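# Move the sponge tote from floor to desk upright

## Task

Pick up the tote holding two yellow sponges from the floor and place it upright on the desk, with both sponges lying fully inside the tote and none overhanging its rim; the robot must not tip over or be left leaning, and the result must stay in place on its own without the robot supporting it.

## Robot and tools

Robot: a Hello Robot Stretch 3 with a single arm. It has a two-wheel differential base (0.33 m long, 0.34 m wide), a lift moving up and down a mast, and a telescoping arm that reaches out to the robot's RIGHT side. The base cannot strafe, so to move the gripper forward or back you drive the base. Turning on the spot pivots about the midpoint between the drive wheels, 0.05 m behind the front edge. With the arm retracted and the wrist folded, the swept turning circle has radius 0.28 m. With the wrist unfolded and level, the gripper reaches past that circle.

Frames: the base frame has its origin on the floor between the drive wheels, x forward, y left, z up. hand_pose is given in the base frame, located where the closed fingertips meet. With all wrist joints at zero, its x axis points up, y points back along the arm toward the mast, and z points to the rear. The odometry frame is the base frame as it was at the scene start. Heading is positive to the left and runs from -3.142 to 3.142.

execute_actions(actions, cameras): actions is a list holding exactly one action, or an empty list to just read the state. An action may contain "base", "joints", or both, plus an optional "contact_limits". All parts start together.
- base holds one command only. {"translate_m": d} is a relative drive in metres from the base's last reported position, forward positive, range -1 to 1. {"rotate_rad": d} is a relative turn in radians, left (counter-clockwise) positive, range -3.2 to 3.2.
- joints is one object keyed by joint name. Every value is an absolute target, not an offset. Range and done-tolerance for each:
  - lift_m: 0 to 1.1 m, ±0.004.
  - arm_m: 0 to 0.52 m extension, ±0.004.
  - wrist_yaw_rad: -1.345 to 4.42, ±0.02. 0 means along the arm, positive swings toward the front, 3.0 is folded over the base.
  - wrist_pitch_rad: -1.57 to 0.451, ±0.05. 0 is level; negative points the fingertips down.
  - wrist_roll_rad: -2.911 to 2.911, ±0.02. At 0 the fingers sit side by side.
  - gripper_m: -0.089 to 0.179, ±0.004. Larger is wider. The real fingertip gap is about 0.007 smaller near closed and 0.025 smaller fully open, and is zero below 0.007.
  - head_pan_rad: -3.953 to 1.73. 0 is forward, positive is left, -1.57 looks along the arm.
  - head_tilt_rad: -1.53 to 0.419. Negative looks down.
  A joint or the base left out of an action may keep pushing toward its earlier target.
- contact_limits: only arm_m, set as a motor effort percentage from 1 to 100. The arm motion stops with status contact_stop at about that effort (use negative sense when retracting). Lower values are gentler, but too low stops it immediately. Any value above the maximum is cut down.
- cameras: a list drawn from head_camera, nav_camera, wrist_camera, all. Omitted, null, or ["all"] returns all; [] returns none. An unknown key, unknown name, or out-of-range value rejects the whole call and nothing moves. Each action ends by 15 s at the latest.

wait(seconds): 0 to 10 s. No new command is sent. Returns state and images.

zoom_image(camera, region): region is [x0, y0, x1, y1] in pixels of that camera's latest full image, origin at top-left, at most 504x504.

finished_scene(scene): ends scene 1 or 2 for good and reports success. The next scene's task comes in its result. If you resume from a summary, first send an empty execute_actions to find the current scene.

Result lines:
- base_status and joint_status: done, off_target (still pushing), contact_stop, time_out, or torque_fault. After the last three, the old target is dropped. A contact-stopped arm or lift goes slack until it is commanded again.
- on_its_own: reports uncommanded behaviour. Its "held at" value is a target, not a measured position.
- contact_limits: shows the active limit, the default and the maximum.
- motor_effort: percent, positive toward higher joint values, with the bracketed value as the peak. It has fixed bias plus noise. Positive wheel effort means forward.
- base_odometry: counts wheel rotation, so slip shows up as travel. turned_by_wheels and turned_by_imu give the turn since the last result.
- base_tilt: degrees forward and right, with about 4° fixed error.
- lidar_m: 12 sectors of 30°. The first is straight ahead, then counter-clockwise (4th left, 7th behind, 10th right). It scans a plane 0.17 m above the floor over 0.15–12 m. "-" means nothing seen. It misses glass and thin legs, and the robot's own parts can block sectors 5, 6, 9 and 10.
- wrist_depth_mm and head_depth_mm: 7x7 median depth grids in mm. The head grid is sideways.
- Camera calibration (K, D, T_world_to_cam) maps the base frame to each camera and carries small errors.

Speed: the base reaches 0.30 m/s and 1.9 rad/s only when stowed (lift_m < 0.30, arm_m < 0.03, wrist_yaw_rad > 2.54). Otherwise it is held to 0.10 m/s and 0.63 rad/s.

Gripping: to grasp, send a gripper_m below the object's width. To release, send at least 0.02 more than the contact value. Neither the reading nor a done status confirms a hold, so check the images. An over-squeeze triggers a stall guard that weakens the grip. To re-squeeze, send a different value.

Self-collision: fold or unfold the wrist only with lift_m between 0.32 and 0.95, wrist_pitch_rad -0.4 and roll near 0. Once folded, the lift can drop to 0.25. When wrist_yaw_rad is below -0.4, keep pitch at -0.5 or lower.

Hazards:
- Pushing with the arm when the gripper is above about 0.45 m can tip the robot, and a second push after a contact_stop makes this worse.
- Driving while holding onto or pushing something fixed, or snagging furniture (especially in reverse), can tip it. If base_tilt shows a lean, undo the move in small steps, free the gripper, and lower the lift to about 0.2.
- Wrist servos that strain for several seconds shut off for 10 s with a torque_fault.
- A slack lift can sink under load.
- Loose objects may get bumped occasionally.
- Avoid drops, slams and hard pushes. Set the tote down gently and make sure it rests on its own before ending the scene.



Each tool is called after "Call:" as name(argument=value, ...), one argument or row to a line, values as JSON.

## Session

Call:
execute_actions(
  actions=[],
)

Scene clock: 0.00 s.
base_odometry: x=+0.000 y=+0.000 heading=+0.000 (m, m, rad; odometry frame)
turned_by_wheels: +0.000 (rad since the last result)
turned_by_imu: +0.000 (rad since the last result)
base_tilt: forward=+0.0 right=+2.5 (deg)
lidar_m: 2.25 2.07 2.08 2.00 2.35 2.38 1.88 1.51 1.42 2.01 1.44 1.56
head_depth_mm: 1986 2048 2053 2080 2083 1375 2052 / 2116 2283 2285 2321 2342 2359 2082 / 2099 2558 2561 2633 2606 2676 2103 / 2088 2542 2528 2587 2614 2646 2120 / 2098 2331 2345 2370 2396 2396 2116 / 2079 2169 2186 2194 2217 2242 2104 / 1986 2027 2045 2036 2052 2078 2014
base_status: not commanded
joint_positions: lift_m=+0.520 arm_m=+0.001 wrist_yaw_rad=+2.820 wrist_pitch_rad=-0.402 wrist_roll_rad=+0.007 gripper_m=+0.037 head_pan_rad=+0.017 head_tilt_rad=+0.004
joint_status: not commanded
motor_effort: left_wheel=+0 right_wheel=+1 lift_m=+21 arm_m=+0 wrist_yaw_rad=+1 wrist_pitch_rad=+3 wrist_roll_rad=+1 gripper_m=+0 head_pan_rad=+0 head_tilt_rad=+2 (%)
hand_pose: x=+0.0503 y=+0.0685 z=+0.5363 quat_wxyz=(+0.250, +0.708, +0.028, +0.659) (m; base frame)
wrist_depth_mm: - - - - - - - / - - - - - - - / - - - - - - - / - - - - - - - / - 924 920 878 875 884 881 / 743 - 736 751 737 738 742 / 665 - 662 652 646 638 631
pictures: head_camera (sideways: a quarter turn clockwise sets it upright), nav_camera (sideways: a quarter turn counterclockwise sets it upright), wrist_camera
Images, in order (width x height): head_camera 896x504, nav_camera 672x504, wrist_camera 644x364.

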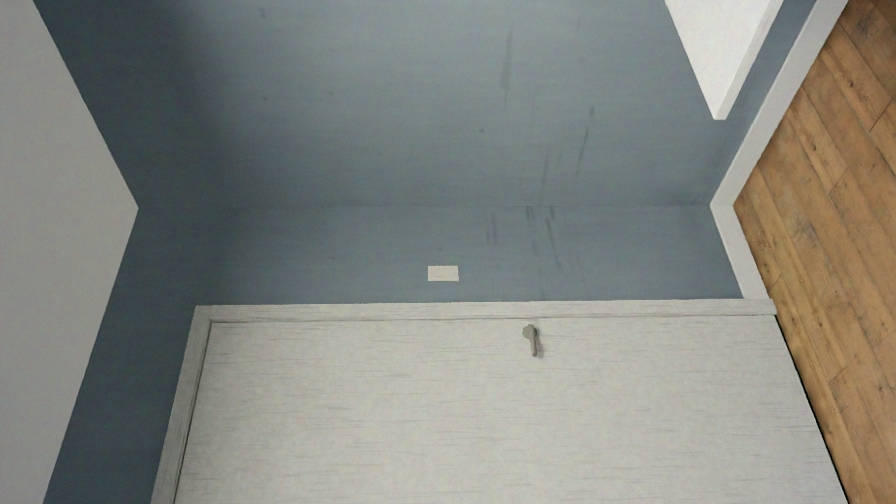

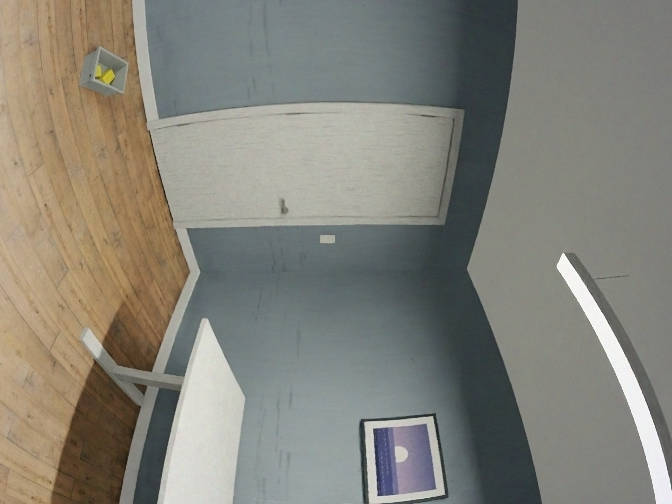

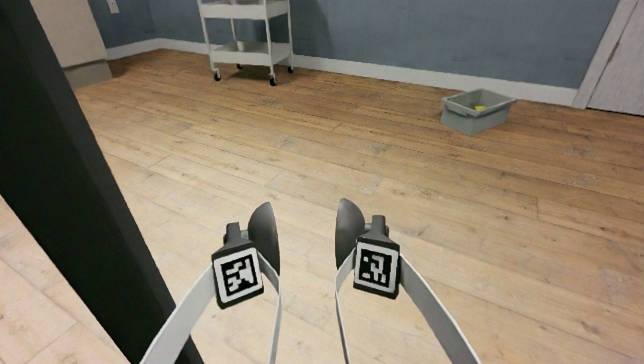

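Call:
execute_actions(
  actions=[
    {"joints":{"head_pan_rad":0.68,"head_tilt_rad":-0.7}},
  ],
  cameras=["head_camera","nav_camera"],
)

Call:
zoom_image(
  camera="head_camera",
  region=[330,150,570,350],
)

Scene clock: 1.60 s.
base_odometry: x=+0.000 y=+0.000 heading=+0.000 (m, m, rad; odometry frame)
turned_by_wheels: +0.000 (rad since the last result)
turned_by_imu: +0.000 (rad since the last result)
base_tilt: forward=+0.1 right=+2.5 (deg)
lidar_m: 2.25 2.07 2.08 2.00 2.36 2.38 1.88 1.51 1.42 2.00 1.44 1.56
head_depth_mm: 1777 2014 2241 1912 1578 1338 1163 / 1787 2040 2257 1919 1576 1345 1160 / 1795 2052 2274 1914 1591 1337 1168 / 1801 2047 2274 1874 1590 1348 1177 / 1791 2021 2293 1943 1595 1351 1176 / 1785 2021 2294 1948 1599 1363 1176 / 1781 2031 2305 1960 1612 1365 1181
base_status: not commanded
joint_positions: lift_m=+0.520 arm_m=+0.001 wrist_yaw_rad=+2.820 wrist_pitch_rad=-0.402 wrist_roll_rad=+0.007 gripper_m=+0.037 head_pan_rad=+0.673 head_tilt_rad=-0.691
joint_status: all done
motor_effort: left_wheel=+0(0) right_wheel=+0(1) lift_m=+20(20) arm_m=+0(0) wrist_yaw_rad=+0(0) wrist_pitch_rad=+3(3) wrist_roll_rad=+0(0) gripper_m=+0(0) head_pan_rad=+5(48) head_tilt_rad=-6(44) (%)
hand_pose: x=+0.0503 y=+0.0685 z=+0.5363 quat_wxyz=(+0.250, +0.708, +0.028, +0.659) (m; base frame)
wrist_depth_mm: - - - - - - - / - - - - - - - / - - - - - - - / - - - - - - - / - 910 911 893 871 848 885 / 754 - 732 751 734 732 727 / 651 - 649 645 654 646 631
pictures: head_camera (sideways: a quarter turn clockwise sets it upright), nav_camera (sideways: a quarter turn counterclockwise sets it upright)
camera_calibration (this result's frames):
head_camera: T_world_to_cam=[[-0.528273, -0.414031, -0.741287, 0.993151], [-0.640319, 0.767614, 0.0275834, -0.0306153], [0.557602, 0.489232, -0.670621, 0.827139], [0, 0, 0, 1]] pos_world=[0.0438373, 0.0300337, 1.29175]
nav_camera: T_world_to_cam=[[0.497173, 0.393921, 0.773075, -0.966801], [0.620482, -0.784221, 0.000561354, 0.0408318], [0.606483, 0.4794, -0.634314, 0.782189], [0, 0, 0, 1]] pos_world=[-0.0190523, 0.0378825, 1.24354]
Images, in order (width x height): head_camera 896x504, nav_camera 672x504.

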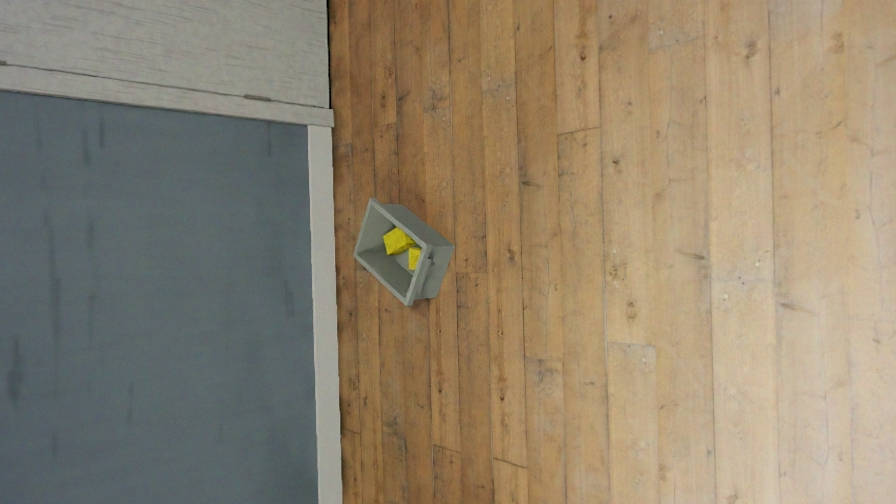

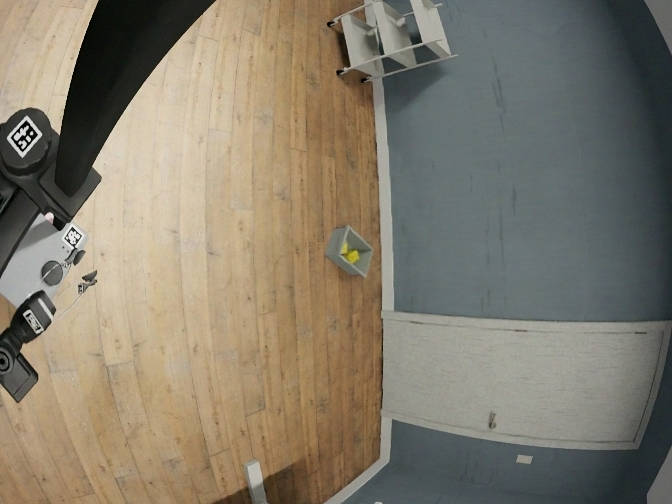

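Region (330, 150, 570, 350) of head_camera's 896x504 image, scaled by 2.100, with more detail than that image has.

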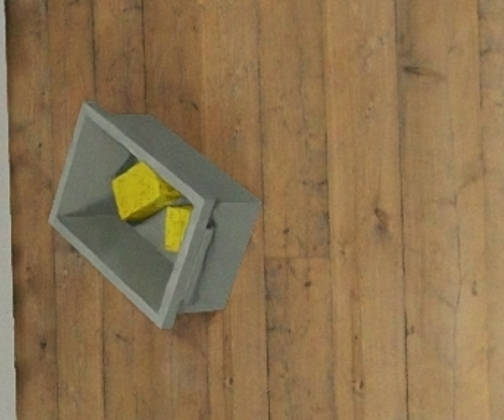

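Call:
execute_actions(
  actions=[
    {"base":{"rotate_rad":0.369},"joints":{"lift_m":0.28,"wrist_yaw_rad":3.0,"head_pan_rad":-1.57,"head_tilt_rad":-1.0}},
  ],
  cameras=["nav_camera"],
)

Call:
execute_actions(
  actions=[
    {"base":{"translate_m":1.0}},
  ],
  cameras=[],
)

Call:
execute_actions(
  actions=[
    {"base":{"translate_m":0.415}},
  ],
  cameras=[],
)

Call:
execute_actions(
  actions=[
    {"base":{"rotate_rad":2.97}},
  ],
  cameras=[],
)

Call:
execute_actions(
  actions=[
    {"joints":{"lift_m":0.45}},
  ],
  cameras=[],
)

Call:
execute_actions(
  actions=[
    {"joints":{"wrist_yaw_rad":0,"gripper_m":0.1}},
  ],
  cameras=[],
)

Call:
execute_actions(
  actions=[
    {"joints":{"wrist_pitch_rad":-1.5,"wrist_roll_rad":1.57,"arm_m":0.2}},
  ],
)

Scene clock: 5.17 s.
base_odometry: x=+0.000 y=+0.000 heading=+0.369 (m, m, rad; odometry frame)
turned_by_wheels: +0.369 (rad since the last result)
turned_by_imu: +0.372 (rad since the last result)
base_tilt: forward=+0.1 right=+2.4 (deg)
lidar_m: 2.08 2.07 2.00 2.36 2.36 2.04 1.51 1.42 1.92 1.43 1.82 1.56
head_depth_mm: 2085 1919 1677 1477 1327 1192 1116 / 1993 1920 1669 1480 1332 1216 - / 1925 1937 1679 1489 1332 1249 - / 1075 1859 1697 1507 1338 1246 1112 / 1054 1973 1699 1510 1341 1222 1116 / 1039 1938 1703 1503 1351 1227 1114 / 1038 1898 1712 1513 1356 1224 1121
base_status: done
joint_positions: lift_m=+0.280 arm_m=+0.001 wrist_yaw_rad=+2.998 wrist_pitch_rad=-0.402 wrist_roll_rad=+0.007 gripper_m=+0.037 head_pan_rad=-1.563 head_tilt_rad=-0.988
joint_status: all done
motor_effort: left_wheel=-5(10) right_wheel=+6(11) lift_m=+15(18) arm_m=+0(1) wrist_yaw_rad=+1(3) wrist_pitch_rad=+3(3) wrist_roll_rad=+0(0) gripper_m=+0(1) head_pan_rad=-4(53) head_tilt_rad=-7(33) (%)
hand_pose: x=+0.0112 y=+0.0777 z=+0.2966 quat_wxyz=(+0.191, +0.703, +0.091, +0.679) (m; base frame)
wrist_depth_mm: - - - - - - - / - - - - - - - / 954 - 914 901 885 887 876 / 713 694 706 703 703 673 686 / 572 573 - 566 560 559 556 / 477 485 - 495 467 474 468 / 432 - - - 405 406 406
pictures: nav_camera (sideways: a quarter turn counterclockwise sets it upright)
camera_calibration (this result's frames):
nav_camera: T_world_to_cam=[[0.00489024, -0.832643, 0.553789, -0.678054], [-0.999987, -0.004852, 0.00153523, 0.0494492], [0.00140869, -0.55379, -0.832655, 1.04381], [0, 0, 0, 1]] pos_world=[0.051294, 0.0137165, 1.24456]
Images, in order (width x height): nav_camera 672x504.

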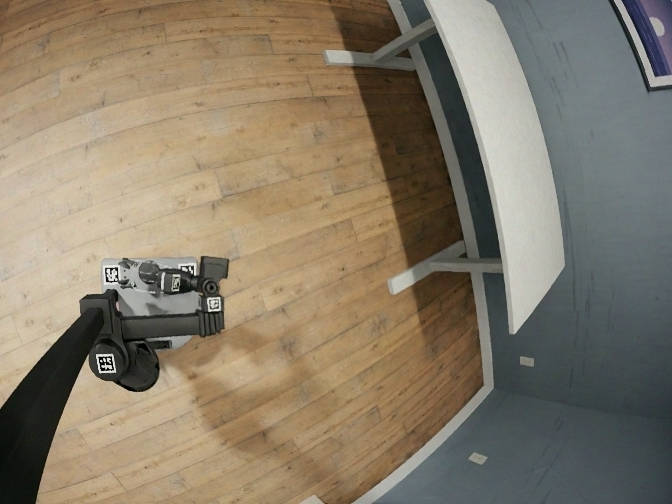

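Scene clock: 10.27 s.
base_odometry: x=+0.933 y=+0.360 heading=+0.369 (m, m, rad; odometry frame)
turned_by_wheels: +0.000 (rad since the last result)
turned_by_imu: +0.001 (rad since the last result)
base_tilt: forward=+0.0 right=+2.5 (deg)
lidar_m: 1.09 1.11 1.26 1.66 2.65 3.02 2.52 2.37 1.77 1.08 1.51 1.31
head_depth_mm: 977 1824 1671 1473 1329 1202 1113 / 976 1821 1662 1471 1329 1217 - / 989 900 1678 1486 1341 1245 - / 994 900 1677 1472 1339 1247 1113 / 1000 884 1640 1506 1344 1218 1115 / 1034 1639 1721 1515 1353 1219 1116 / 1377 1633 1717 1513 1353 1222 1118
base_status: done
joint_positions: lift_m=+0.280 arm_m=+0.001 wrist_yaw_rad=+2.999 wrist_pitch_rad=-0.402 wrist_roll_rad=+0.007 gripper_m=+0.037 head_pan_rad=-1.563 head_tilt_rad=-0.988
joint_status: not commanded
motor_effort: left_wheel=-5(12) right_wheel=+6(13) lift_m=+15(15) arm_m=-1(1) wrist_yaw_rad=+1(2) wrist_pitch_rad=+3(4) wrist_roll_rad=+0(0) gripper_m=+0(0) head_pan_rad=-4(5) head_tilt_rad=-8(8) (%)
hand_pose: x=+0.0110 y=+0.0777 z=+0.2965 quat_wxyz=(+0.191, +0.703, +0.091, +0.679) (m; base frame)
wrist_depth_mm: - - - - - - 825 / - - - - - - 834 / 948 - 916 887 795 747 804 / 705 685 709 694 684 635 648 / 577 572 - 576 561 562 551 / 477 476 - 497 466 468 467 / 432 - - - 412 408 406
pictures: none
No camera images: the call's "cameras" was empty. Leave "cameras" out to get every camera's image.

Scene clock: 13.33 s.
base_odometry: x=+1.320 y=+0.510 heading=+0.368 (m, m, rad; odometry frame)
turned_by_wheels: +0.000 (rad since the last result)
turned_by_imu: +0.000 (rad since the last result)
base_tilt: forward=+0.0 right=+2.5 (deg)
lidar_m: 0.69 0.69 0.81 1.33 2.95 3.16 2.76 2.04 1.11 1.09 1.38 0.84
head_depth_mm: 972 864 1661 1468 1330 1205 1118 / 1005 1325 1584 1470 1326 1223 - / 1434 1736 1678 1496 1338 1247 - / 1393 1660 1692 1500 1336 1251 1110 / 1342 1601 1702 1497 1349 1218 1111 / 1297 1545 1718 1500 1344 1222 1117 / 1252 1483 1673 1514 1357 1226 1120
base_status: done
joint_positions: lift_m=+0.280 arm_m=+0.001 wrist_yaw_rad=+2.999 wrist_pitch_rad=-0.402 wrist_roll_rad=+0.007 gripper_m=+0.037 head_pan_rad=-1.563 head_tilt_rad=-0.988
joint_status: not commanded
motor_effort: left_wheel=-5(9) right_wheel=+5(13) lift_m=+15(15) arm_m=+0(0) wrist_yaw_rad=+1(1) wrist_pitch_rad=+4(4) wrist_roll_rad=+1(0) gripper_m=+0(0) head_pan_rad=-4(4) head_tilt_rad=-7(8) (%)
hand_pose: x=+0.0110 y=+0.0777 z=+0.2965 quat_wxyz=(+0.191, +0.703, +0.091, +0.679) (m; base frame)
wrist_depth_mm: - - - - 865 664 533 / - - - - 953 715 559 / 939 - 914 694 853 744 588 / 708 710 638 561 656 696 591 / 572 584 - 571 561 568 565 / 479 482 - 491 470 463 470 / 422 - - - 409 410 405
pictures: none
No camera images: the call's "cameras" was empty. Leave "cameras" out to get every camera's image.

Scene clock: 16.30 s.
base_odometry: x=+1.320 y=+0.510 heading=-2.945 (m, m, rad; odometry frame)
turned_by_wheels: +2.970 (rad since the last result)
turned_by_imu: +3.001 (rad since the last result)
base_tilt: forward=+0.1 right=+2.5 (deg)
lidar_m: 2.93 2.78 1.87 1.09 1.40 0.95 0.72 0.69 0.76 1.08 1.68 2.93
head_depth_mm: 959 1071 1218 1401 1322 1200 1112 / 1100 1266 1481 1483 1321 1230 - / 1306 1530 1648 1495 1296 1247 - / 1587 1854 1684 1493 1303 1245 1112 / 1942 1952 1695 1505 1324 1220 1110 / 1924 1877 1716 1507 1348 1226 1117 / 1738 1924 1707 1518 1351 1223 1117
base_status: done
joint_positions: lift_m=+0.280 arm_m=+0.001 wrist_yaw_rad=+2.999 wrist_pitch_rad=-0.402 wrist_roll_rad=+0.007 gripper_m=+0.037 head_pan_rad=-1.564 head_tilt_rad=-0.988
joint_status: not commanded
motor_effort: left_wheel=-5(13) right_wheel=+5(16) lift_m=+15(15) arm_m=-1(0) wrist_yaw_rad=+1(1) wrist_pitch_rad=+4(4) wrist_roll_rad=+0(0) gripper_m=+1(0) head_pan_rad=-4(4) head_tilt_rad=-7(7) (%)
hand_pose: x=+0.0110 y=+0.0776 z=+0.2965 quat_wxyz=(+0.191, +0.703, +0.091, +0.679) (m; base frame)
wrist_depth_mm: 947 - - - - - - / - - - - - - - / 907 - 913 903 901 876 889 / 715 686 692 687 696 693 662 / 577 574 - 563 569 563 559 / 482 480 - 495 468 468 469 / 428 - - - 412 404 405
pictures: none
No camera images: the call's "cameras" was empty. Leave "cameras" out to get every camera's image.

Scene clock: 18.67 s.
base_odometry: x=+1.320 y=+0.510 heading=-2.945 (m, m, rad; odometry frame)
turned_by_wheels: +0.000 (rad since the last result)
turned_by_imu: -0.001 (rad since the last result)
base_tilt: forward=+0.1 right=+2.5 (deg)
lidar_m: 2.92 2.77 1.88 1.09 1.39 0.95 0.72 0.69 0.76 1.08 1.68 2.94
head_depth_mm: 956 1072 1230 1404 1322 1192 1106 / 1102 1263 1478 1488 1328 - - / 1298 1522 1644 1492 1295 - - / 1592 1859 1690 1497 1303 1209 1108 / 1942 1956 1707 1503 1325 1218 1110 / 1926 1871 1702 1510 1350 1216 1118 / 1733 1938 1719 1519 1354 1222 1118
base_status: not commanded
joint_positions: lift_m=+0.450 arm_m=+0.001 wrist_yaw_rad=+2.999 wrist_pitch_rad=-0.402 wrist_roll_rad=+0.007 gripper_m=+0.037 head_pan_rad=-1.564 head_tilt_rad=-0.988
joint_status: all done
motor_effort: left_wheel=-5(5) right_wheel=+5(5) lift_m=+25(26) arm_m=-1(1) wrist_yaw_rad=+1(1) wrist_pitch_rad=+4(4) wrist_roll_rad=+0(1) gripper_m=+0(0) head_pan_rad=-4(5) head_tilt_rad=-7(7) (%)
hand_pose: x=+0.0110 y=+0.0776 z=+0.4659 quat_wxyz=(+0.191, +0.703, +0.091, +0.679) (m; base frame)
wrist_depth_mm: 936 - - - - - - / - - - - - - - / - - - - - - - / - - - - - 965 972 / 817 791 - 795 794 801 798 / 676 662 - 674 654 666 652 / 587 585 575 576 578 564 576
pictures: none
No camera images: the call's "cameras" was empty. Leave "cameras" out to get every camera's image.

Scene clock: 21.17 s.
base_odometry: x=+1.320 y=+0.510 heading=-2.945 (m, m, rad; odometry frame)
turned_by_wheels: +0.000 (rad since the last result)
turned_by_imu: -0.001 (rad since the last result)
base_tilt: forward=+0.1 right=+2.5 (deg)
lidar_m: 2.93 2.76 1.87 1.09 1.40 0.95 0.72 0.69 0.76 1.08 1.68 2.94
head_depth_mm: 951 1073 1223 1400 1321 1203 1106 / 1104 1265 1467 1475 1328 - - / 1301 1536 1640 1485 1296 - - / 1591 1864 1687 1490 1303 1218 1113 / 1948 1936 1697 1500 1326 1220 1110 / 1952 1884 1709 1505 1345 1223 1112 / 1734 1920 1712 1508 1352 1227 1113
base_status: not commanded
joint_positions: lift_m=+0.450 arm_m=+0.001 wrist_yaw_rad=+0.002 wrist_pitch_rad=-0.402 wrist_roll_rad=+0.007 gripper_m=+0.100 head_pan_rad=-1.564 head_tilt_rad=-0.988
joint_status: all done
motor_effort: left_wheel=-5(5) right_wheel=+5(5) lift_m=+25(25) arm_m=-1(1) wrist_yaw_rad=-1(3) wrist_pitch_rad=+4(3) wrist_roll_rad=+1(0) gripper_m=-1(81) head_pan_rad=-5(4) head_tilt_rad=-7(7) (%)
hand_pose: x=-0.0210 y=-0.3727 z=+0.4659 quat_wxyz=(+0.691, +0.142, -0.695, -0.141) (m; base frame)
wrist_depth_mm: - - - - 711 537 434 / - - - - 754 552 451 / - - - - 807 586 466 / - - - - 813 618 474 / 794 808 808 784 783 644 501 / 685 691 593 559 633 641 524 / 588 581 562 568 563 562 532
pictures: none
No camera images: the call's "cameras" was empty. Leave "cameras" out to get every camera's image.

Scene clock: 23.87 s.
base_odometry: x=+1.320 y=+0.510 heading=-2.945 (m, m, rad; odometry frame)
turned_by_wheels: +0.000 (rad since the last result)
turned_by_imu: -0.001 (rad since the last result)
base_tilt: forward=+0.0 right=+2.5 (deg)
lidar_m: 2.92 2.76 1.87 1.09 1.40 0.95 0.72 0.69 0.76 1.08 1.68 2.93
head_depth_mm: 956 1072 1230 1414 1324 1207 1103 / 1104 1261 1480 1483 1348 - - / 1301 1521 1641 1507 1275 1226 - / 1591 1855 1674 1496 1300 1233 1109 / 1917 1961 1702 1498 1324 1212 1106 / 1937 1878 1702 1498 1345 1218 1115 / 1738 1932 1717 1519 1356 1223 1122
base_status: not commanded
joint_positions: lift_m=+0.450 arm_m=+0.200 wrist_yaw_rad=+0.001 wrist_pitch_rad=-1.491 wrist_roll_rad=+1.567 gripper_m=+0.100 head_pan_rad=-1.564 head_tilt_rad=-0.988
joint_status: all done
motor_effort: left_wheel=-5(5) right_wheel=+5(5) lift_m=+25(25) arm_m=+3(4) wrist_yaw_rad=+0(2) wrist_pitch_rad=-3(4) wrist_roll_rad=+2(2) gripper_m=+0(0) head_pan_rad=-4(4) head_tilt_rad=-8(7) (%)
hand_pose: x=-0.0215 y=-0.3410 z=+0.3310 quat_wxyz=(+0.002, +0.001, -0.735, -0.678) (m; base frame)
wrist_depth_mm: 444 440 439 438 439 - - / 459 359 422 453 456 - - / 486 411 431 469 463 - - / 499 451 462 487 479 - - / 513 447 459 494 501 500 493 / 529 523 446 530 520 503 507 / 546 552 547 528 535 535 535
pictures: head_camera (sideways: a quarter turn clockwise sets it upright), nav_camera (sideways: a quarter turn counterclockwise sets it upright), wrist_camera
camera_calibration (this result's frames):
head_camera: T_world_to_cam=[[-0.00085375, 0.858848, -0.51223, 0.691483], [0.999244, 0.0206443, 0.0329485, -0.0475896], [0.0388723, -0.511814, -0.858216, 1.07423], [0, 0, 0, 1]] pos_world=[0.00638604, -0.0430884, 1.27769]
nav_camera: T_world_to_cam=[[0.00431703, -0.832893, 0.553418, -0.677566], [-0.99999, -0.00416212, 0.00153661, 0.0494474], [0.00102356, -0.553419, -0.832903, 1.04414], [0, 0, 0, 1]] pos_world=[0.0513033, 0.0137108, 1.24457]
wrist_camera: T_world_to_cam=[[0.0290655, 0.999532, -0.00955431, 0.33537], [0.980111, -0.026621, 0.196657, -0.0227799], [0.196311, -0.0150802, -0.980426, 0.484393], [0, 0, 0, 1]] pos_world=[-0.0825125, -0.328514, 0.482596]
Images, in order (width x height): head_camera 896x504, nav_camera 672x504, wrist_camera 644x364.

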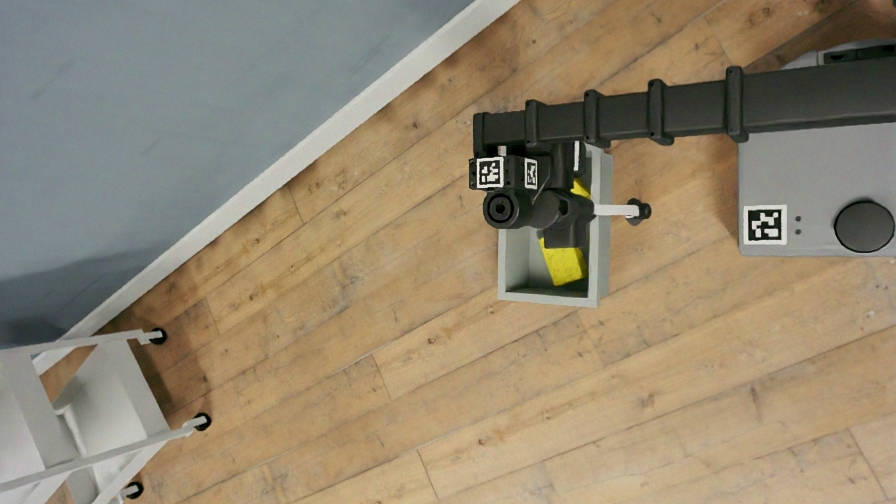

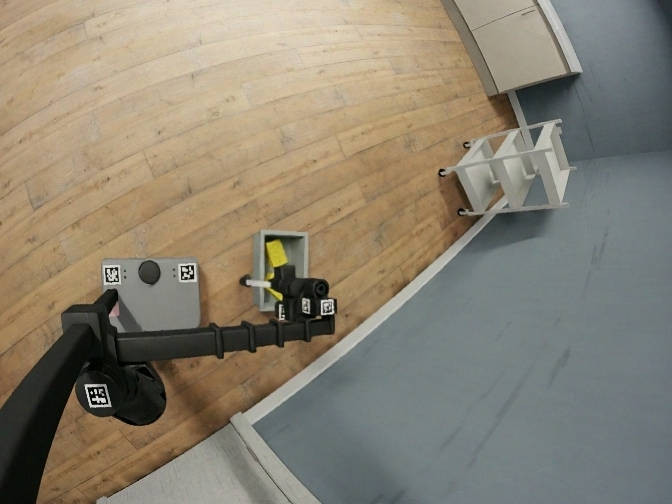

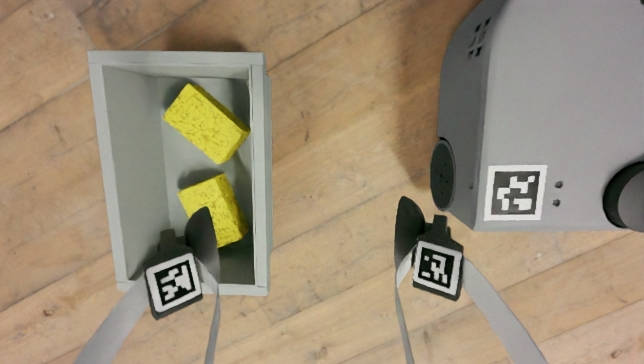

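Call:
execute_actions(
  actions=[
    {"joints":{"arm_m":0.262,"lift_m":0.29,"gripper_m":0.07}},
  ],
  cameras=["wrist_camera","head_camera"],
)

Scene clock: 27.57 s.
base_odometry: x=+1.320 y=+0.510 heading=-2.945 (m, m, rad; odometry frame)
turned_by_wheels: +0.000 (rad since the last result)
turned_by_imu: -0.001 (rad since the last result)
base_tilt: forward=+0.0 right=+2.5 (deg)
lidar_m: 2.93 2.76 1.88 1.09 1.40 0.95 0.72 0.69 0.76 1.08 1.68 2.94
head_depth_mm: 957 1073 1221 1406 1323 1198 1110 / 1104 1265 1475 1471 1331 1203 - / 1295 1526 1646 1494 1281 1228 - / 1581 1847 1701 1500 1304 1223 1112 / 1947 1956 1692 1501 1319 1223 1109 / 1932 1884 1701 1501 1353 1217 1113 / 1727 1937 1703 1508 1348 1226 1119
base_status: not commanded
joint_positions: lift_m=+0.290 arm_m=+0.262 wrist_yaw_rad=+0.001 wrist_pitch_rad=-1.492 wrist_roll_rad=+1.567 gripper_m=+0.070 head_pan_rad=-1.564 head_tilt_rad=-0.988
joint_status: all done
motor_effort: left_wheel=-5(5) right_wheel=+5(5) lift_m=+15(23) arm_m=+3(6) wrist_yaw_rad=+0(1) wrist_pitch_rad=-2(3) wrist_roll_rad=+1(1) gripper_m=+0(80) head_pan_rad=-4(4) head_tilt_rad=-7(7) (%)
hand_pose: x=-0.0215 y=-0.4027 z=+0.1717 quat_wxyz=(+0.002, +0.001, -0.734, -0.679) (m; base frame)
wrist_depth_mm: 201 198 196 292 297 294 291 / 224 279 300 302 302 303 - / 224 279 275 313 314 312 - / 227 318 324 328 323 323 - / 239 302 333 338 334 333 - / 247 301 329 350 350 343 351 / 253 284 300 362 364 360 358
pictures: head_camera (sideways: a quarter turn clockwise sets it upright), wrist_camera
camera_calibration (this result's frames):
head_camera: T_world_to_cam=[[-0.000853749, 0.858848, -0.51223, 0.691483], [0.999244, 0.0206443, 0.0329485, -0.0475896], [0.0388723, -0.511814, -0.858216, 1.07423], [0, 0, 0, 1]] pos_world=[0.00638604, -0.0430884, 1.27769]
wrist_camera: T_world_to_cam=[[0.0291662, 0.999539, -0.00841734, 0.395341], [0.980107, -0.0269433, 0.196633, 0.00679712], [0.196316, -0.0139849, -0.980441, 0.327635], [0, 0, 0, 1]] pos_world=[-0.0825125, -0.390393, 0.323218]
Images, in order (width x height): head_camera 896x504, wrist_camera 644x364.

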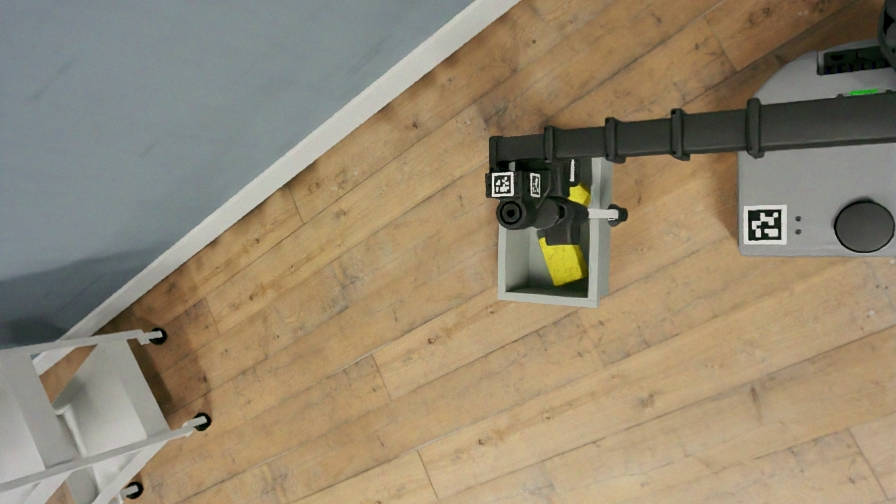

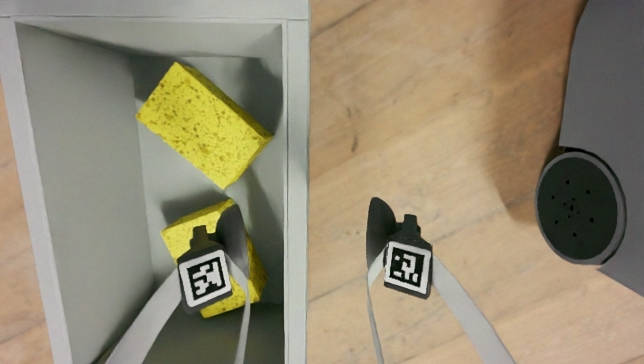

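Call:
execute_actions(
  actions=[
    {"joints":{"arm_m":0.268,"lift_m":0.2}},
  ],
  cameras=["wrist_camera"],
)

Call:
execute_actions(
  actions=[
    {"joints":{"gripper_m":-0.05}},
  ],
  cameras=["wrist_camera"],
)

Call:
execute_actions(
  actions=[
    {"joints":{"lift_m":0.3}},
  ],
)

Scene clock: 29.40 s.
base_odometry: x=+1.320 y=+0.510 heading=-2.945 (m, m, rad; odometry frame)
turned_by_wheels: +0.000 (rad since the last result)
turned_by_imu: +0.000 (rad since the last result)
base_tilt: forward=+0.1 right=+2.5 (deg)
lidar_m: 2.93 2.77 1.87 1.09 1.40 0.95 0.72 0.69 0.76 1.08 1.68 2.93
head_depth_mm: 955 1073 1225 1398 1324 1205 1107 / 1104 1263 1485 1481 1330 1214 - / 1304 1532 1666 1490 - 1227 - / 1588 1855 1687 1493 1306 1228 1116 / 1935 1955 1695 1507 1331 1219 1112 / 1924 1888 1711 1508 1352 1220 1113 / 1728 1943 1715 1507 1357 1222 1120
base_status: not commanded
joint_positions: lift_m=+0.200 arm_m=+0.268 wrist_yaw_rad=+0.001 wrist_pitch_rad=-1.492 wrist_roll_rad=+1.567 gripper_m=+0.070 head_pan_rad=-1.564 head_tilt_rad=-0.988
joint_status: all done
motor_effort: left_wheel=-5(5) right_wheel=+5(5) lift_m=+15(15) arm_m=+3(3) wrist_yaw_rad=-1(1) wrist_pitch_rad=-2(2) wrist_roll_rad=+1(1) gripper_m=+0(0) head_pan_rad=-3(5) head_tilt_rad=-7(7) (%)
hand_pose: x=-0.0215 y=-0.4086 z=+0.0816 quat_wxyz=(+0.002, +0.001, -0.734, -0.679) (m; base frame)
wrist_depth_mm: 201 196 194 212 212 211 211 / 206 180 219 218 220 219 217 / 199 185 187 226 228 226 224 / 219 193 193 234 233 232 233 / 220 245 241 241 242 243 241 / 220 208 248 251 256 249 249 / 220 220 216 265 264 262 261
pictures: wrist_camera
camera_calibration (this result's frames):
wrist_camera: T_world_to_cam=[[0.0291662, 0.999541, -0.00825041, 0.400524], [0.980107, -0.0269761, 0.196628, 0.0243218], [0.196316, -0.0138212, -0.980443, 0.239373], [0, 0, 0, 1]] pos_world=[-0.0825125, -0.396376, 0.233214]
Images, in order (width x height): wrist_camera 644x364.

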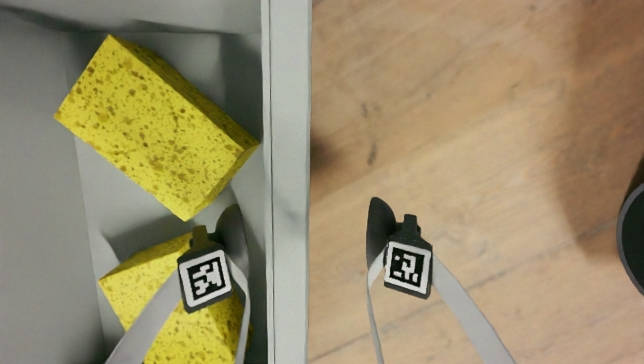

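Scene clock: 31.10 s.
base_odometry: x=+1.320 y=+0.510 heading=-2.945 (m, m, rad; odometry frame)
turned_by_wheels: +0.000 (rad since the last result)
turned_by_imu: +0.000 (rad since the last result)
base_tilt: forward=+0.1 right=+2.4 (deg)
lidar_m: 2.93 2.77 1.87 1.09 1.40 0.95 0.72 0.69 0.76 1.08 1.68 2.95
head_depth_mm: 954 1078 1222 1406 1327 1200 1107 / 1102 1264 1476 1494 1329 1208 - / 1308 1527 1647 1500 - 1228 - / 1598 1849 1680 1495 1303 1222 1107 / 1933 1934 1683 1495 1323 1216 1112 / 1929 1881 1704 1518 1350 1222 1112 / 1732 1933 1703 1515 1354 1231 1117
base_status: not commanded
joint_positions: lift_m=+0.200 arm_m=+0.268 wrist_yaw_rad=+0.001 wrist_pitch_rad=-1.486 wrist_roll_rad=+1.569 gripper_m=-0.049 head_pan_rad=-1.564 head_tilt_rad=-0.988
joint_status: all done
motor_effort: left_wheel=-5(5) right_wheel=+5(5) lift_m=+15(15) arm_m=+1(3) wrist_yaw_rad=+0(1) wrist_pitch_rad=-4(6) wrist_roll_rad=+1(1) gripper_m=-24(100) head_pan_rad=-4(3) head_tilt_rad=-7(7) (%)
hand_pose: x=-0.0215 y=-0.4104 z=+0.0816 quat_wxyz=(+0.001, +0.001, -0.736, -0.677) (m; base frame)
wrist_depth_mm: 197 197 197 195 212 210 208 / 207 180 220 218 221 218 216 / 199 185 186 226 228 223 224 / 210 237 193 232 236 232 230 / 213 245 240 121 242 242 239 / 212 208 209 127 254 252 250 / 212 250 218 261 264 261 258
pictures: wrist_camera
camera_calibration (this result's frames):
wrist_camera: T_world_to_cam=[[0.0310696, 0.999411, -0.0145544, 0.402746], [0.980023, -0.0275986, 0.196958, 0.0239938], [0.19644, -0.020383, -0.980304, 0.236627], [0, 0, 0, 1]] pos_world=[-0.0825107, -0.397024, 0.233103]
Images, in order (width x height): wrist_camera 644x364.

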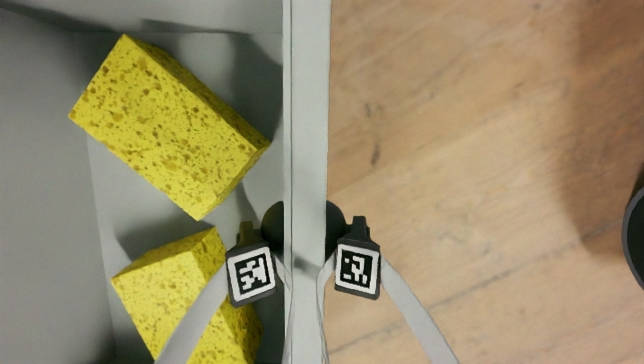

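Scene clock: 32.83 s.
base_odometry: x=+1.320 y=+0.510 heading=-2.945 (m, m, rad; odometry frame)
turned_by_wheels: +0.000 (rad since the last result)
turned_by_imu: +0.000 (rad since the last result)
base_tilt: forward=+0.1 right=+2.5 (deg)
lidar_m: 2.92 2.77 1.87 1.09 1.40 0.94 0.72 0.69 0.41 0.39 0.41 2.94
head_depth_mm: 960 1072 1219 1406 1324 1205 1114 / 1104 1269 1476 1478 1327 1212 - / 1299 1534 1654 1517 1182 1230 - / 1591 1849 1675 1485 1240 1225 1108 / 1926 1942 1696 1510 1309 1217 1117 / 1922 1895 1696 1510 1344 1220 1116 / 1727 1927 1716 1521 1351 1224 1122
base_status: not commanded
joint_positions: lift_m=+0.300 arm_m=+0.268 wrist_yaw_rad=+0.001 wrist_pitch_rad=-1.506 wrist_roll_rad=+1.570 gripper_m=-0.044 head_pan_rad=-1.564 head_tilt_rad=-0.988
joint_status: all done
on_its_own: gripper_m is held at -0.044, not at your -0.050, by its stall guard, which is not easing now
motor_effort: left_wheel=-5(5) right_wheel=+6(6) lift_m=+28(29) arm_m=+2(2) wrist_yaw_rad=+0(0) wrist_pitch_rad=+1(5) wrist_roll_rad=+0(0) gripper_m=-20(24) head_pan_rad=-4(4) head_tilt_rad=-7(7) (%)
hand_pose: x=-0.0215 y=-0.4050 z=+0.1810 quat_wxyz=(+0.001, +0.000, -0.729, -0.684) (m; base frame)
wrist_depth_mm: 180 185 190 110 300 301 - / 196 234 223 114 313 313 - / 198 228 209 130 324 325 - / 199 250 217 134 335 335 - / 201 253 270 126 341 350 - / 205 253 241 135 361 361 359 / 210 256 246 147 371 373 373
pictures: head_camera (sideways: a quarter turn clockwise sets it upright), nav_camera (sideways: a quarter turn counterclockwise sets it upright), wrist_camera
camera_calibration (this result's frames):
head_camera: T_world_to_cam=[[-0.000853749, 0.858848, -0.51223, 0.691483], [0.999244, 0.0206443, 0.0329485, -0.0475896], [0.0388723, -0.511814, -0.858216, 1.07423], [0, 0, 0, 1]] pos_world=[0.00638604, -0.0430884, 1.27769]
nav_camera: T_world_to_cam=[[0.00431703, -0.832893, 0.553418, -0.677567], [-0.99999, -0.00416212, 0.00153661, 0.0494474], [0.00102356, -0.553419, -0.832902, 1.04414], [0, 0, 0, 1]] pos_world=[0.0513033, 0.0137108, 1.24457]
wrist_camera: T_world_to_cam=[[0.032343, 0.999458, 0.00606238, 0.395202], [0.979973, -0.0329037, 0.196392, 0.00252898], [0.196485, -0.000410942, -0.980507, 0.342246], [0, 0, 0, 1]] pos_world=[-0.0825067, -0.394764, 0.332682]
Images, in order (width x height): head_camera 896x504, nav_camera 672x504, wrist_camera 644x364.

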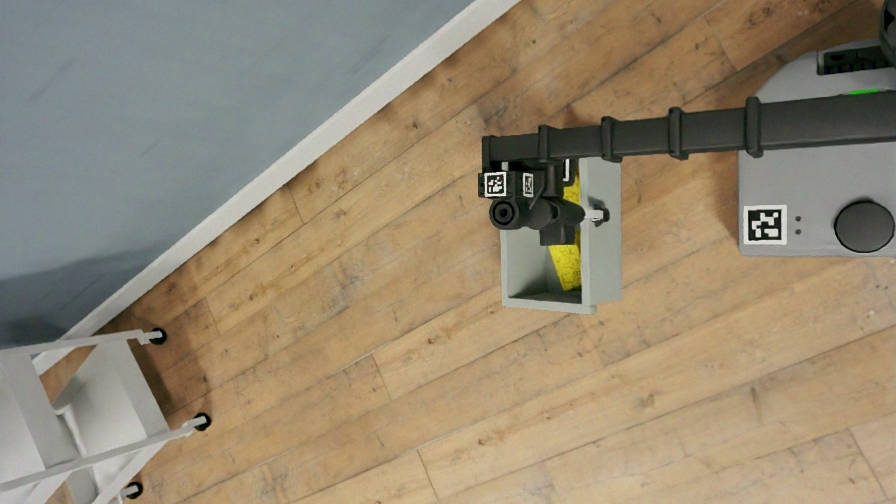

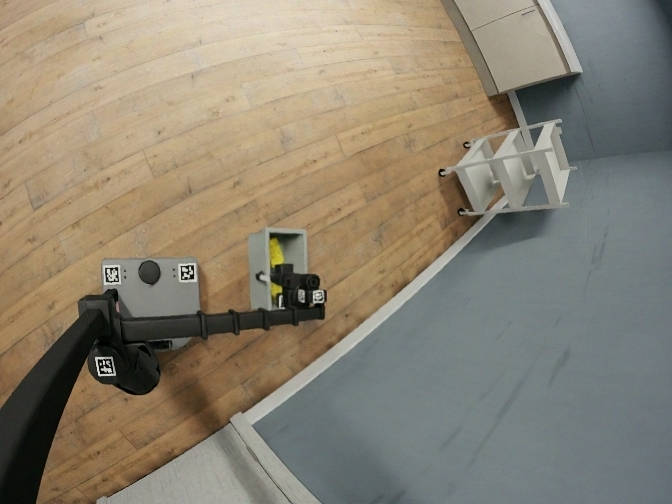

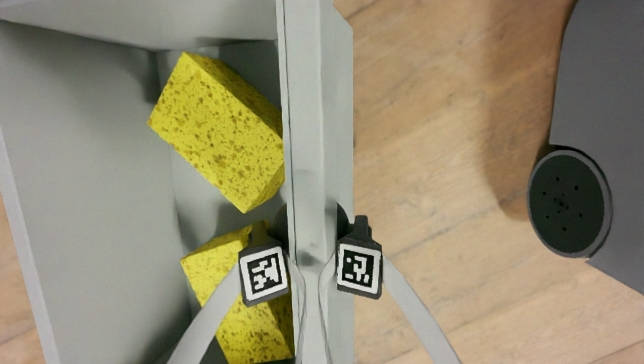

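Call:
execute_actions(
  actions=[
    {"base":{"rotate_rad":-2.3},"joints":{"lift_m":1.05,"arm_m":0.12,"wrist_pitch_rad":-1.25,"head_tilt_rad":-0.7}},
  ],
  cameras=["wrist_camera"],
)

Call:
execute_actions(
  actions=[
    {"base":{"translate_m":-1.0}},
  ],
  cameras=[],
)

Call:
execute_actions(
  actions=[
    {"base":{"rotate_rad":-0.36}},
  ],
)

Scene clock: 40.87 s.
base_odometry: x=+1.320 y=+0.510 heading=+1.038 (m, m, rad; odometry frame)
turned_by_wheels: -2.300 (rad since the last result)
turned_by_imu: -2.328 (rad since the last result)
base_tilt: forward=+0.0 right=+2.5 (deg)
lidar_m: 0.73 0.89 1.68 2.79 3.39 2.76 2.03 1.09 1.38 1.24 0.77 0.69
head_depth_mm: - - - 477 446 1327 1156 / - - - 570 447 1327 1165 / - - - - 459 1332 1163 / 1282 1450 1659 607 448 1306 1165 / 1310 1454 1648 574 448 1314 1173 / 1133 1222 1330 550 448 1317 1166 / 952 996 1076 1162 1229 1301 1173
base_status: done
joint_positions: lift_m=+1.050 arm_m=+0.120 wrist_yaw_rad=+0.001 wrist_pitch_rad=-1.280 wrist_roll_rad=+1.570 gripper_m=-0.044 head_pan_rad=-1.564 head_tilt_rad=-0.705
joint_status: all done
on_its_own: gripper_m is held at -0.044, not at your -0.050, by its stall guard, which is not easing now
motor_effort: left_wheel=+5(10) right_wheel=-4(11) lift_m=+28(29) arm_m=-4(6) wrist_yaw_rad=+0(1) wrist_pitch_rad=+8(9) wrist_roll_rad=+0(1) gripper_m=-22(22) head_pan_rad=-4(4) head_tilt_rad=+2(27) (%)
hand_pose: x=-0.0215 y=-0.3152 z=+0.9358 quat_wxyz=(+0.001, +0.000, -0.802, -0.598) (m; base frame)
wrist_depth_mm: 176 183 189 110 923 876 845 / 196 236 225 115 946 - 856 / 198 228 207 130 - - 871 / 202 248 218 133 - 948 899 / 204 251 279 127 - - 912 / 204 256 243 137 - - 969 / 214 253 245 232 - - -
pictures: wrist_camera
camera_calibration (this result's frames):
wrist_camera: T_world_to_cam=[[0.0321823, 0.975412, -0.218025, 0.502984], [0.97995, 0.012121, 0.198876, -0.130919], [0.196629, -0.220054, -0.955465, 0.98969], [0, 0, 0, 1]] pos_world=[-0.0824946, -0.271245, 1.08131]
Images, in order (width x height): wrist_camera 644x364.

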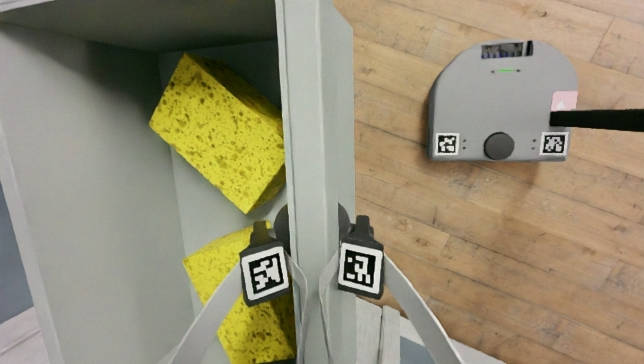

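Scene clock: 51.83 s.
base_odometry: x=+0.813 y=-0.352 heading=+1.039 (m, m, rad; odometry frame)
turned_by_wheels: +0.000 (rad since the last result)
turned_by_imu: -0.002 (rad since the last result)
base_tilt: forward=+0.0 right=+2.4 (deg)
lidar_m: 1.65 2.05 2.68 3.18 2.28 1.91 1.04 1.07 1.03 0.67 1.27 1.64
head_depth_mm: - - - 478 447 583 528 / - - - 570 448 587 540 / - - - - 460 588 1120 / 940 1072 1094 606 448 577 1147 / 977 1121 1056 575 448 592 1159 / 1018 1175 1357 552 449 620 1165 / 1066 1232 1458 1668 681 1264 1182
base_status: done
joint_positions: lift_m=+1.050 arm_m=+0.120 wrist_yaw_rad=+0.001 wrist_pitch_rad=-1.280 wrist_roll_rad=+1.570 gripper_m=-0.044 head_pan_rad=-1.564 head_tilt_rad=-0.705
joint_status: not commanded
on_its_own: gripper_m is held at -0.044, not at your -0.050, by its stall guard, which is not easing now
motor_effort: left_wheel=+5(7) right_wheel=-4(10) lift_m=+28(28) arm_m=-4(4) wrist_yaw_rad=+0(0) wrist_pitch_rad=+8(8) wrist_roll_rad=+0(1) gripper_m=-21(21) head_pan_rad=-4(4) head_tilt_rad=+2(2) (%)
hand_pose: x=-0.0215 y=-0.3152 z=+0.9358 quat_wxyz=(+0.001, +0.000, -0.802, -0.598) (m; base frame)
wrist_depth_mm: 178 183 188 110 318 870 810 / 198 235 224 115 327 - 866 / 198 227 209 129 344 - 903 / 200 249 219 132 367 965 869 / 202 252 277 127 - - 912 / 205 250 241 137 - - 959 / 215 255 244 232 - - -
pictures: none
No camera images: the call's "cameras" was empty. Leave "cameras" out to get every camera's image.

Scene clock: 53.40 s.
base_odometry: x=+0.813 y=-0.352 heading=+0.679 (m, m, rad; odometry frame)
turned_by_wheels: -0.360 (rad since the last result)
turned_by_imu: -0.364 (rad since the last result)
base_tilt: forward=+0.1 right=+2.5 (deg)
lidar_m: 1.64 1.72 2.34 3.15 3.03 1.90 2.12 1.04 1.07 1.03 0.67 1.46
head_depth_mm: - - - 478 448 583 1093 / - - - 570 447 586 1101 / - - - - 460 587 1101 / 874 994 1071 607 448 578 1121 / 869 991 1063 574 448 579 1122 / 874 992 1065 549 459 582 1131 / 874 994 1068 847 681 596 1121
base_status: done
joint_positions: lift_m=+1.050 arm_m=+0.120 wrist_yaw_rad=+0.000 wrist_pitch_rad=-1.280 wrist_roll_rad=+1.570 gripper_m=-0.044 head_pan_rad=-1.564 head_tilt_rad=-0.704
joint_status: not commanded
on_its_own: gripper_m is held at -0.044, not at your -0.050, by its stall guard, which is not easing now
motor_effort: left_wheel=+5(10) right_wheel=-4(10) lift_m=+28(29) arm_m=-4(4) wrist_yaw_rad=+0(0) wrist_pitch_rad=+8(8) wrist_roll_rad=+0(0) gripper_m=-22(21) head_pan_rad=-3(4) head_tilt_rad=+2(2) (%)
hand_pose: x=-0.0215 y=-0.3152 z=+0.9358 quat_wxyz=(+0.001, +0.000, -0.802, -0.598) (m; base frame)
wrist_depth_mm: 175 182 190 110 323 873 836 / 195 236 224 114 329 - 849 / 198 228 210 130 340 - 873 / 198 250 219 133 365 972 894 / 203 250 280 127 374 - 950 / 204 250 242 136 - - 952 / 213 252 245 233 400 - -
pictures: head_camera (sideways: a quarter turn clockwise sets it upright), nav_camera (sideways: a quarter turn counterclockwise sets it upright), wrist_camera
camera_calibration (this result's frames):
head_camera: T_world_to_cam=[[0.000438409, 0.681303, -0.732001, 0.977824], [0.999181, 0.0293214, 0.027889, -0.0410137], [0.0404642, -0.731414, -0.680732, 0.843444], [0, 0, 0, 1]] pos_world=[0.00642213, -0.048085, 1.29107]
nav_camera: T_world_to_cam=[[0.00294887, -0.644862, 0.764293, -0.952339], [-0.999992, -0.00385202, 0.00060818, 0.0506557], [0.00255188, -0.764289, -0.644869, 0.799603], [0, 0, 0, 1]] pos_world=[0.0514232, -0.00280462, 1.24347]
wrist_camera: T_world_to_cam=[[0.0323422, 0.975407, -0.218025, 0.502981], [0.979952, 0.0119605, 0.198877, -0.130963], [0.196594, -0.220086, -0.955465, 0.989681], [0, 0, 0, 1]] pos_world=[-0.0824956, -0.27123, 1.08131]
Images, in order (width x height): head_camera 896x504, nav_camera 672x504, wrist_camera 644x364.

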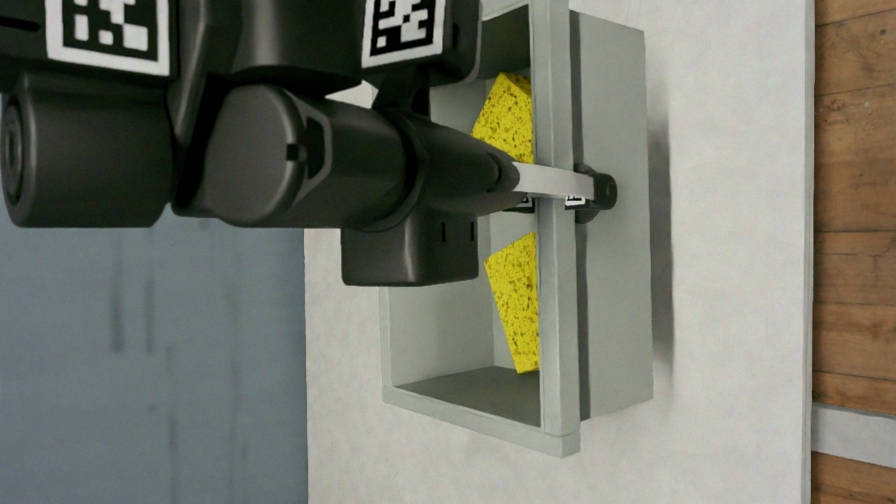

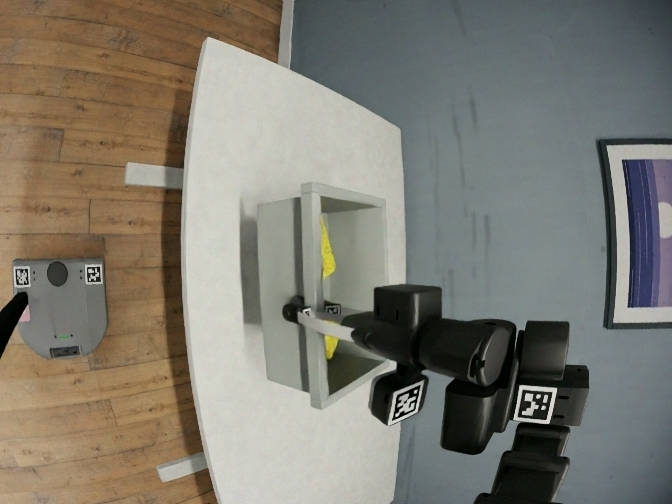

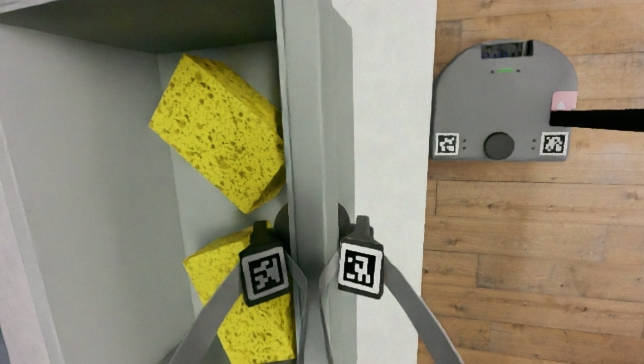

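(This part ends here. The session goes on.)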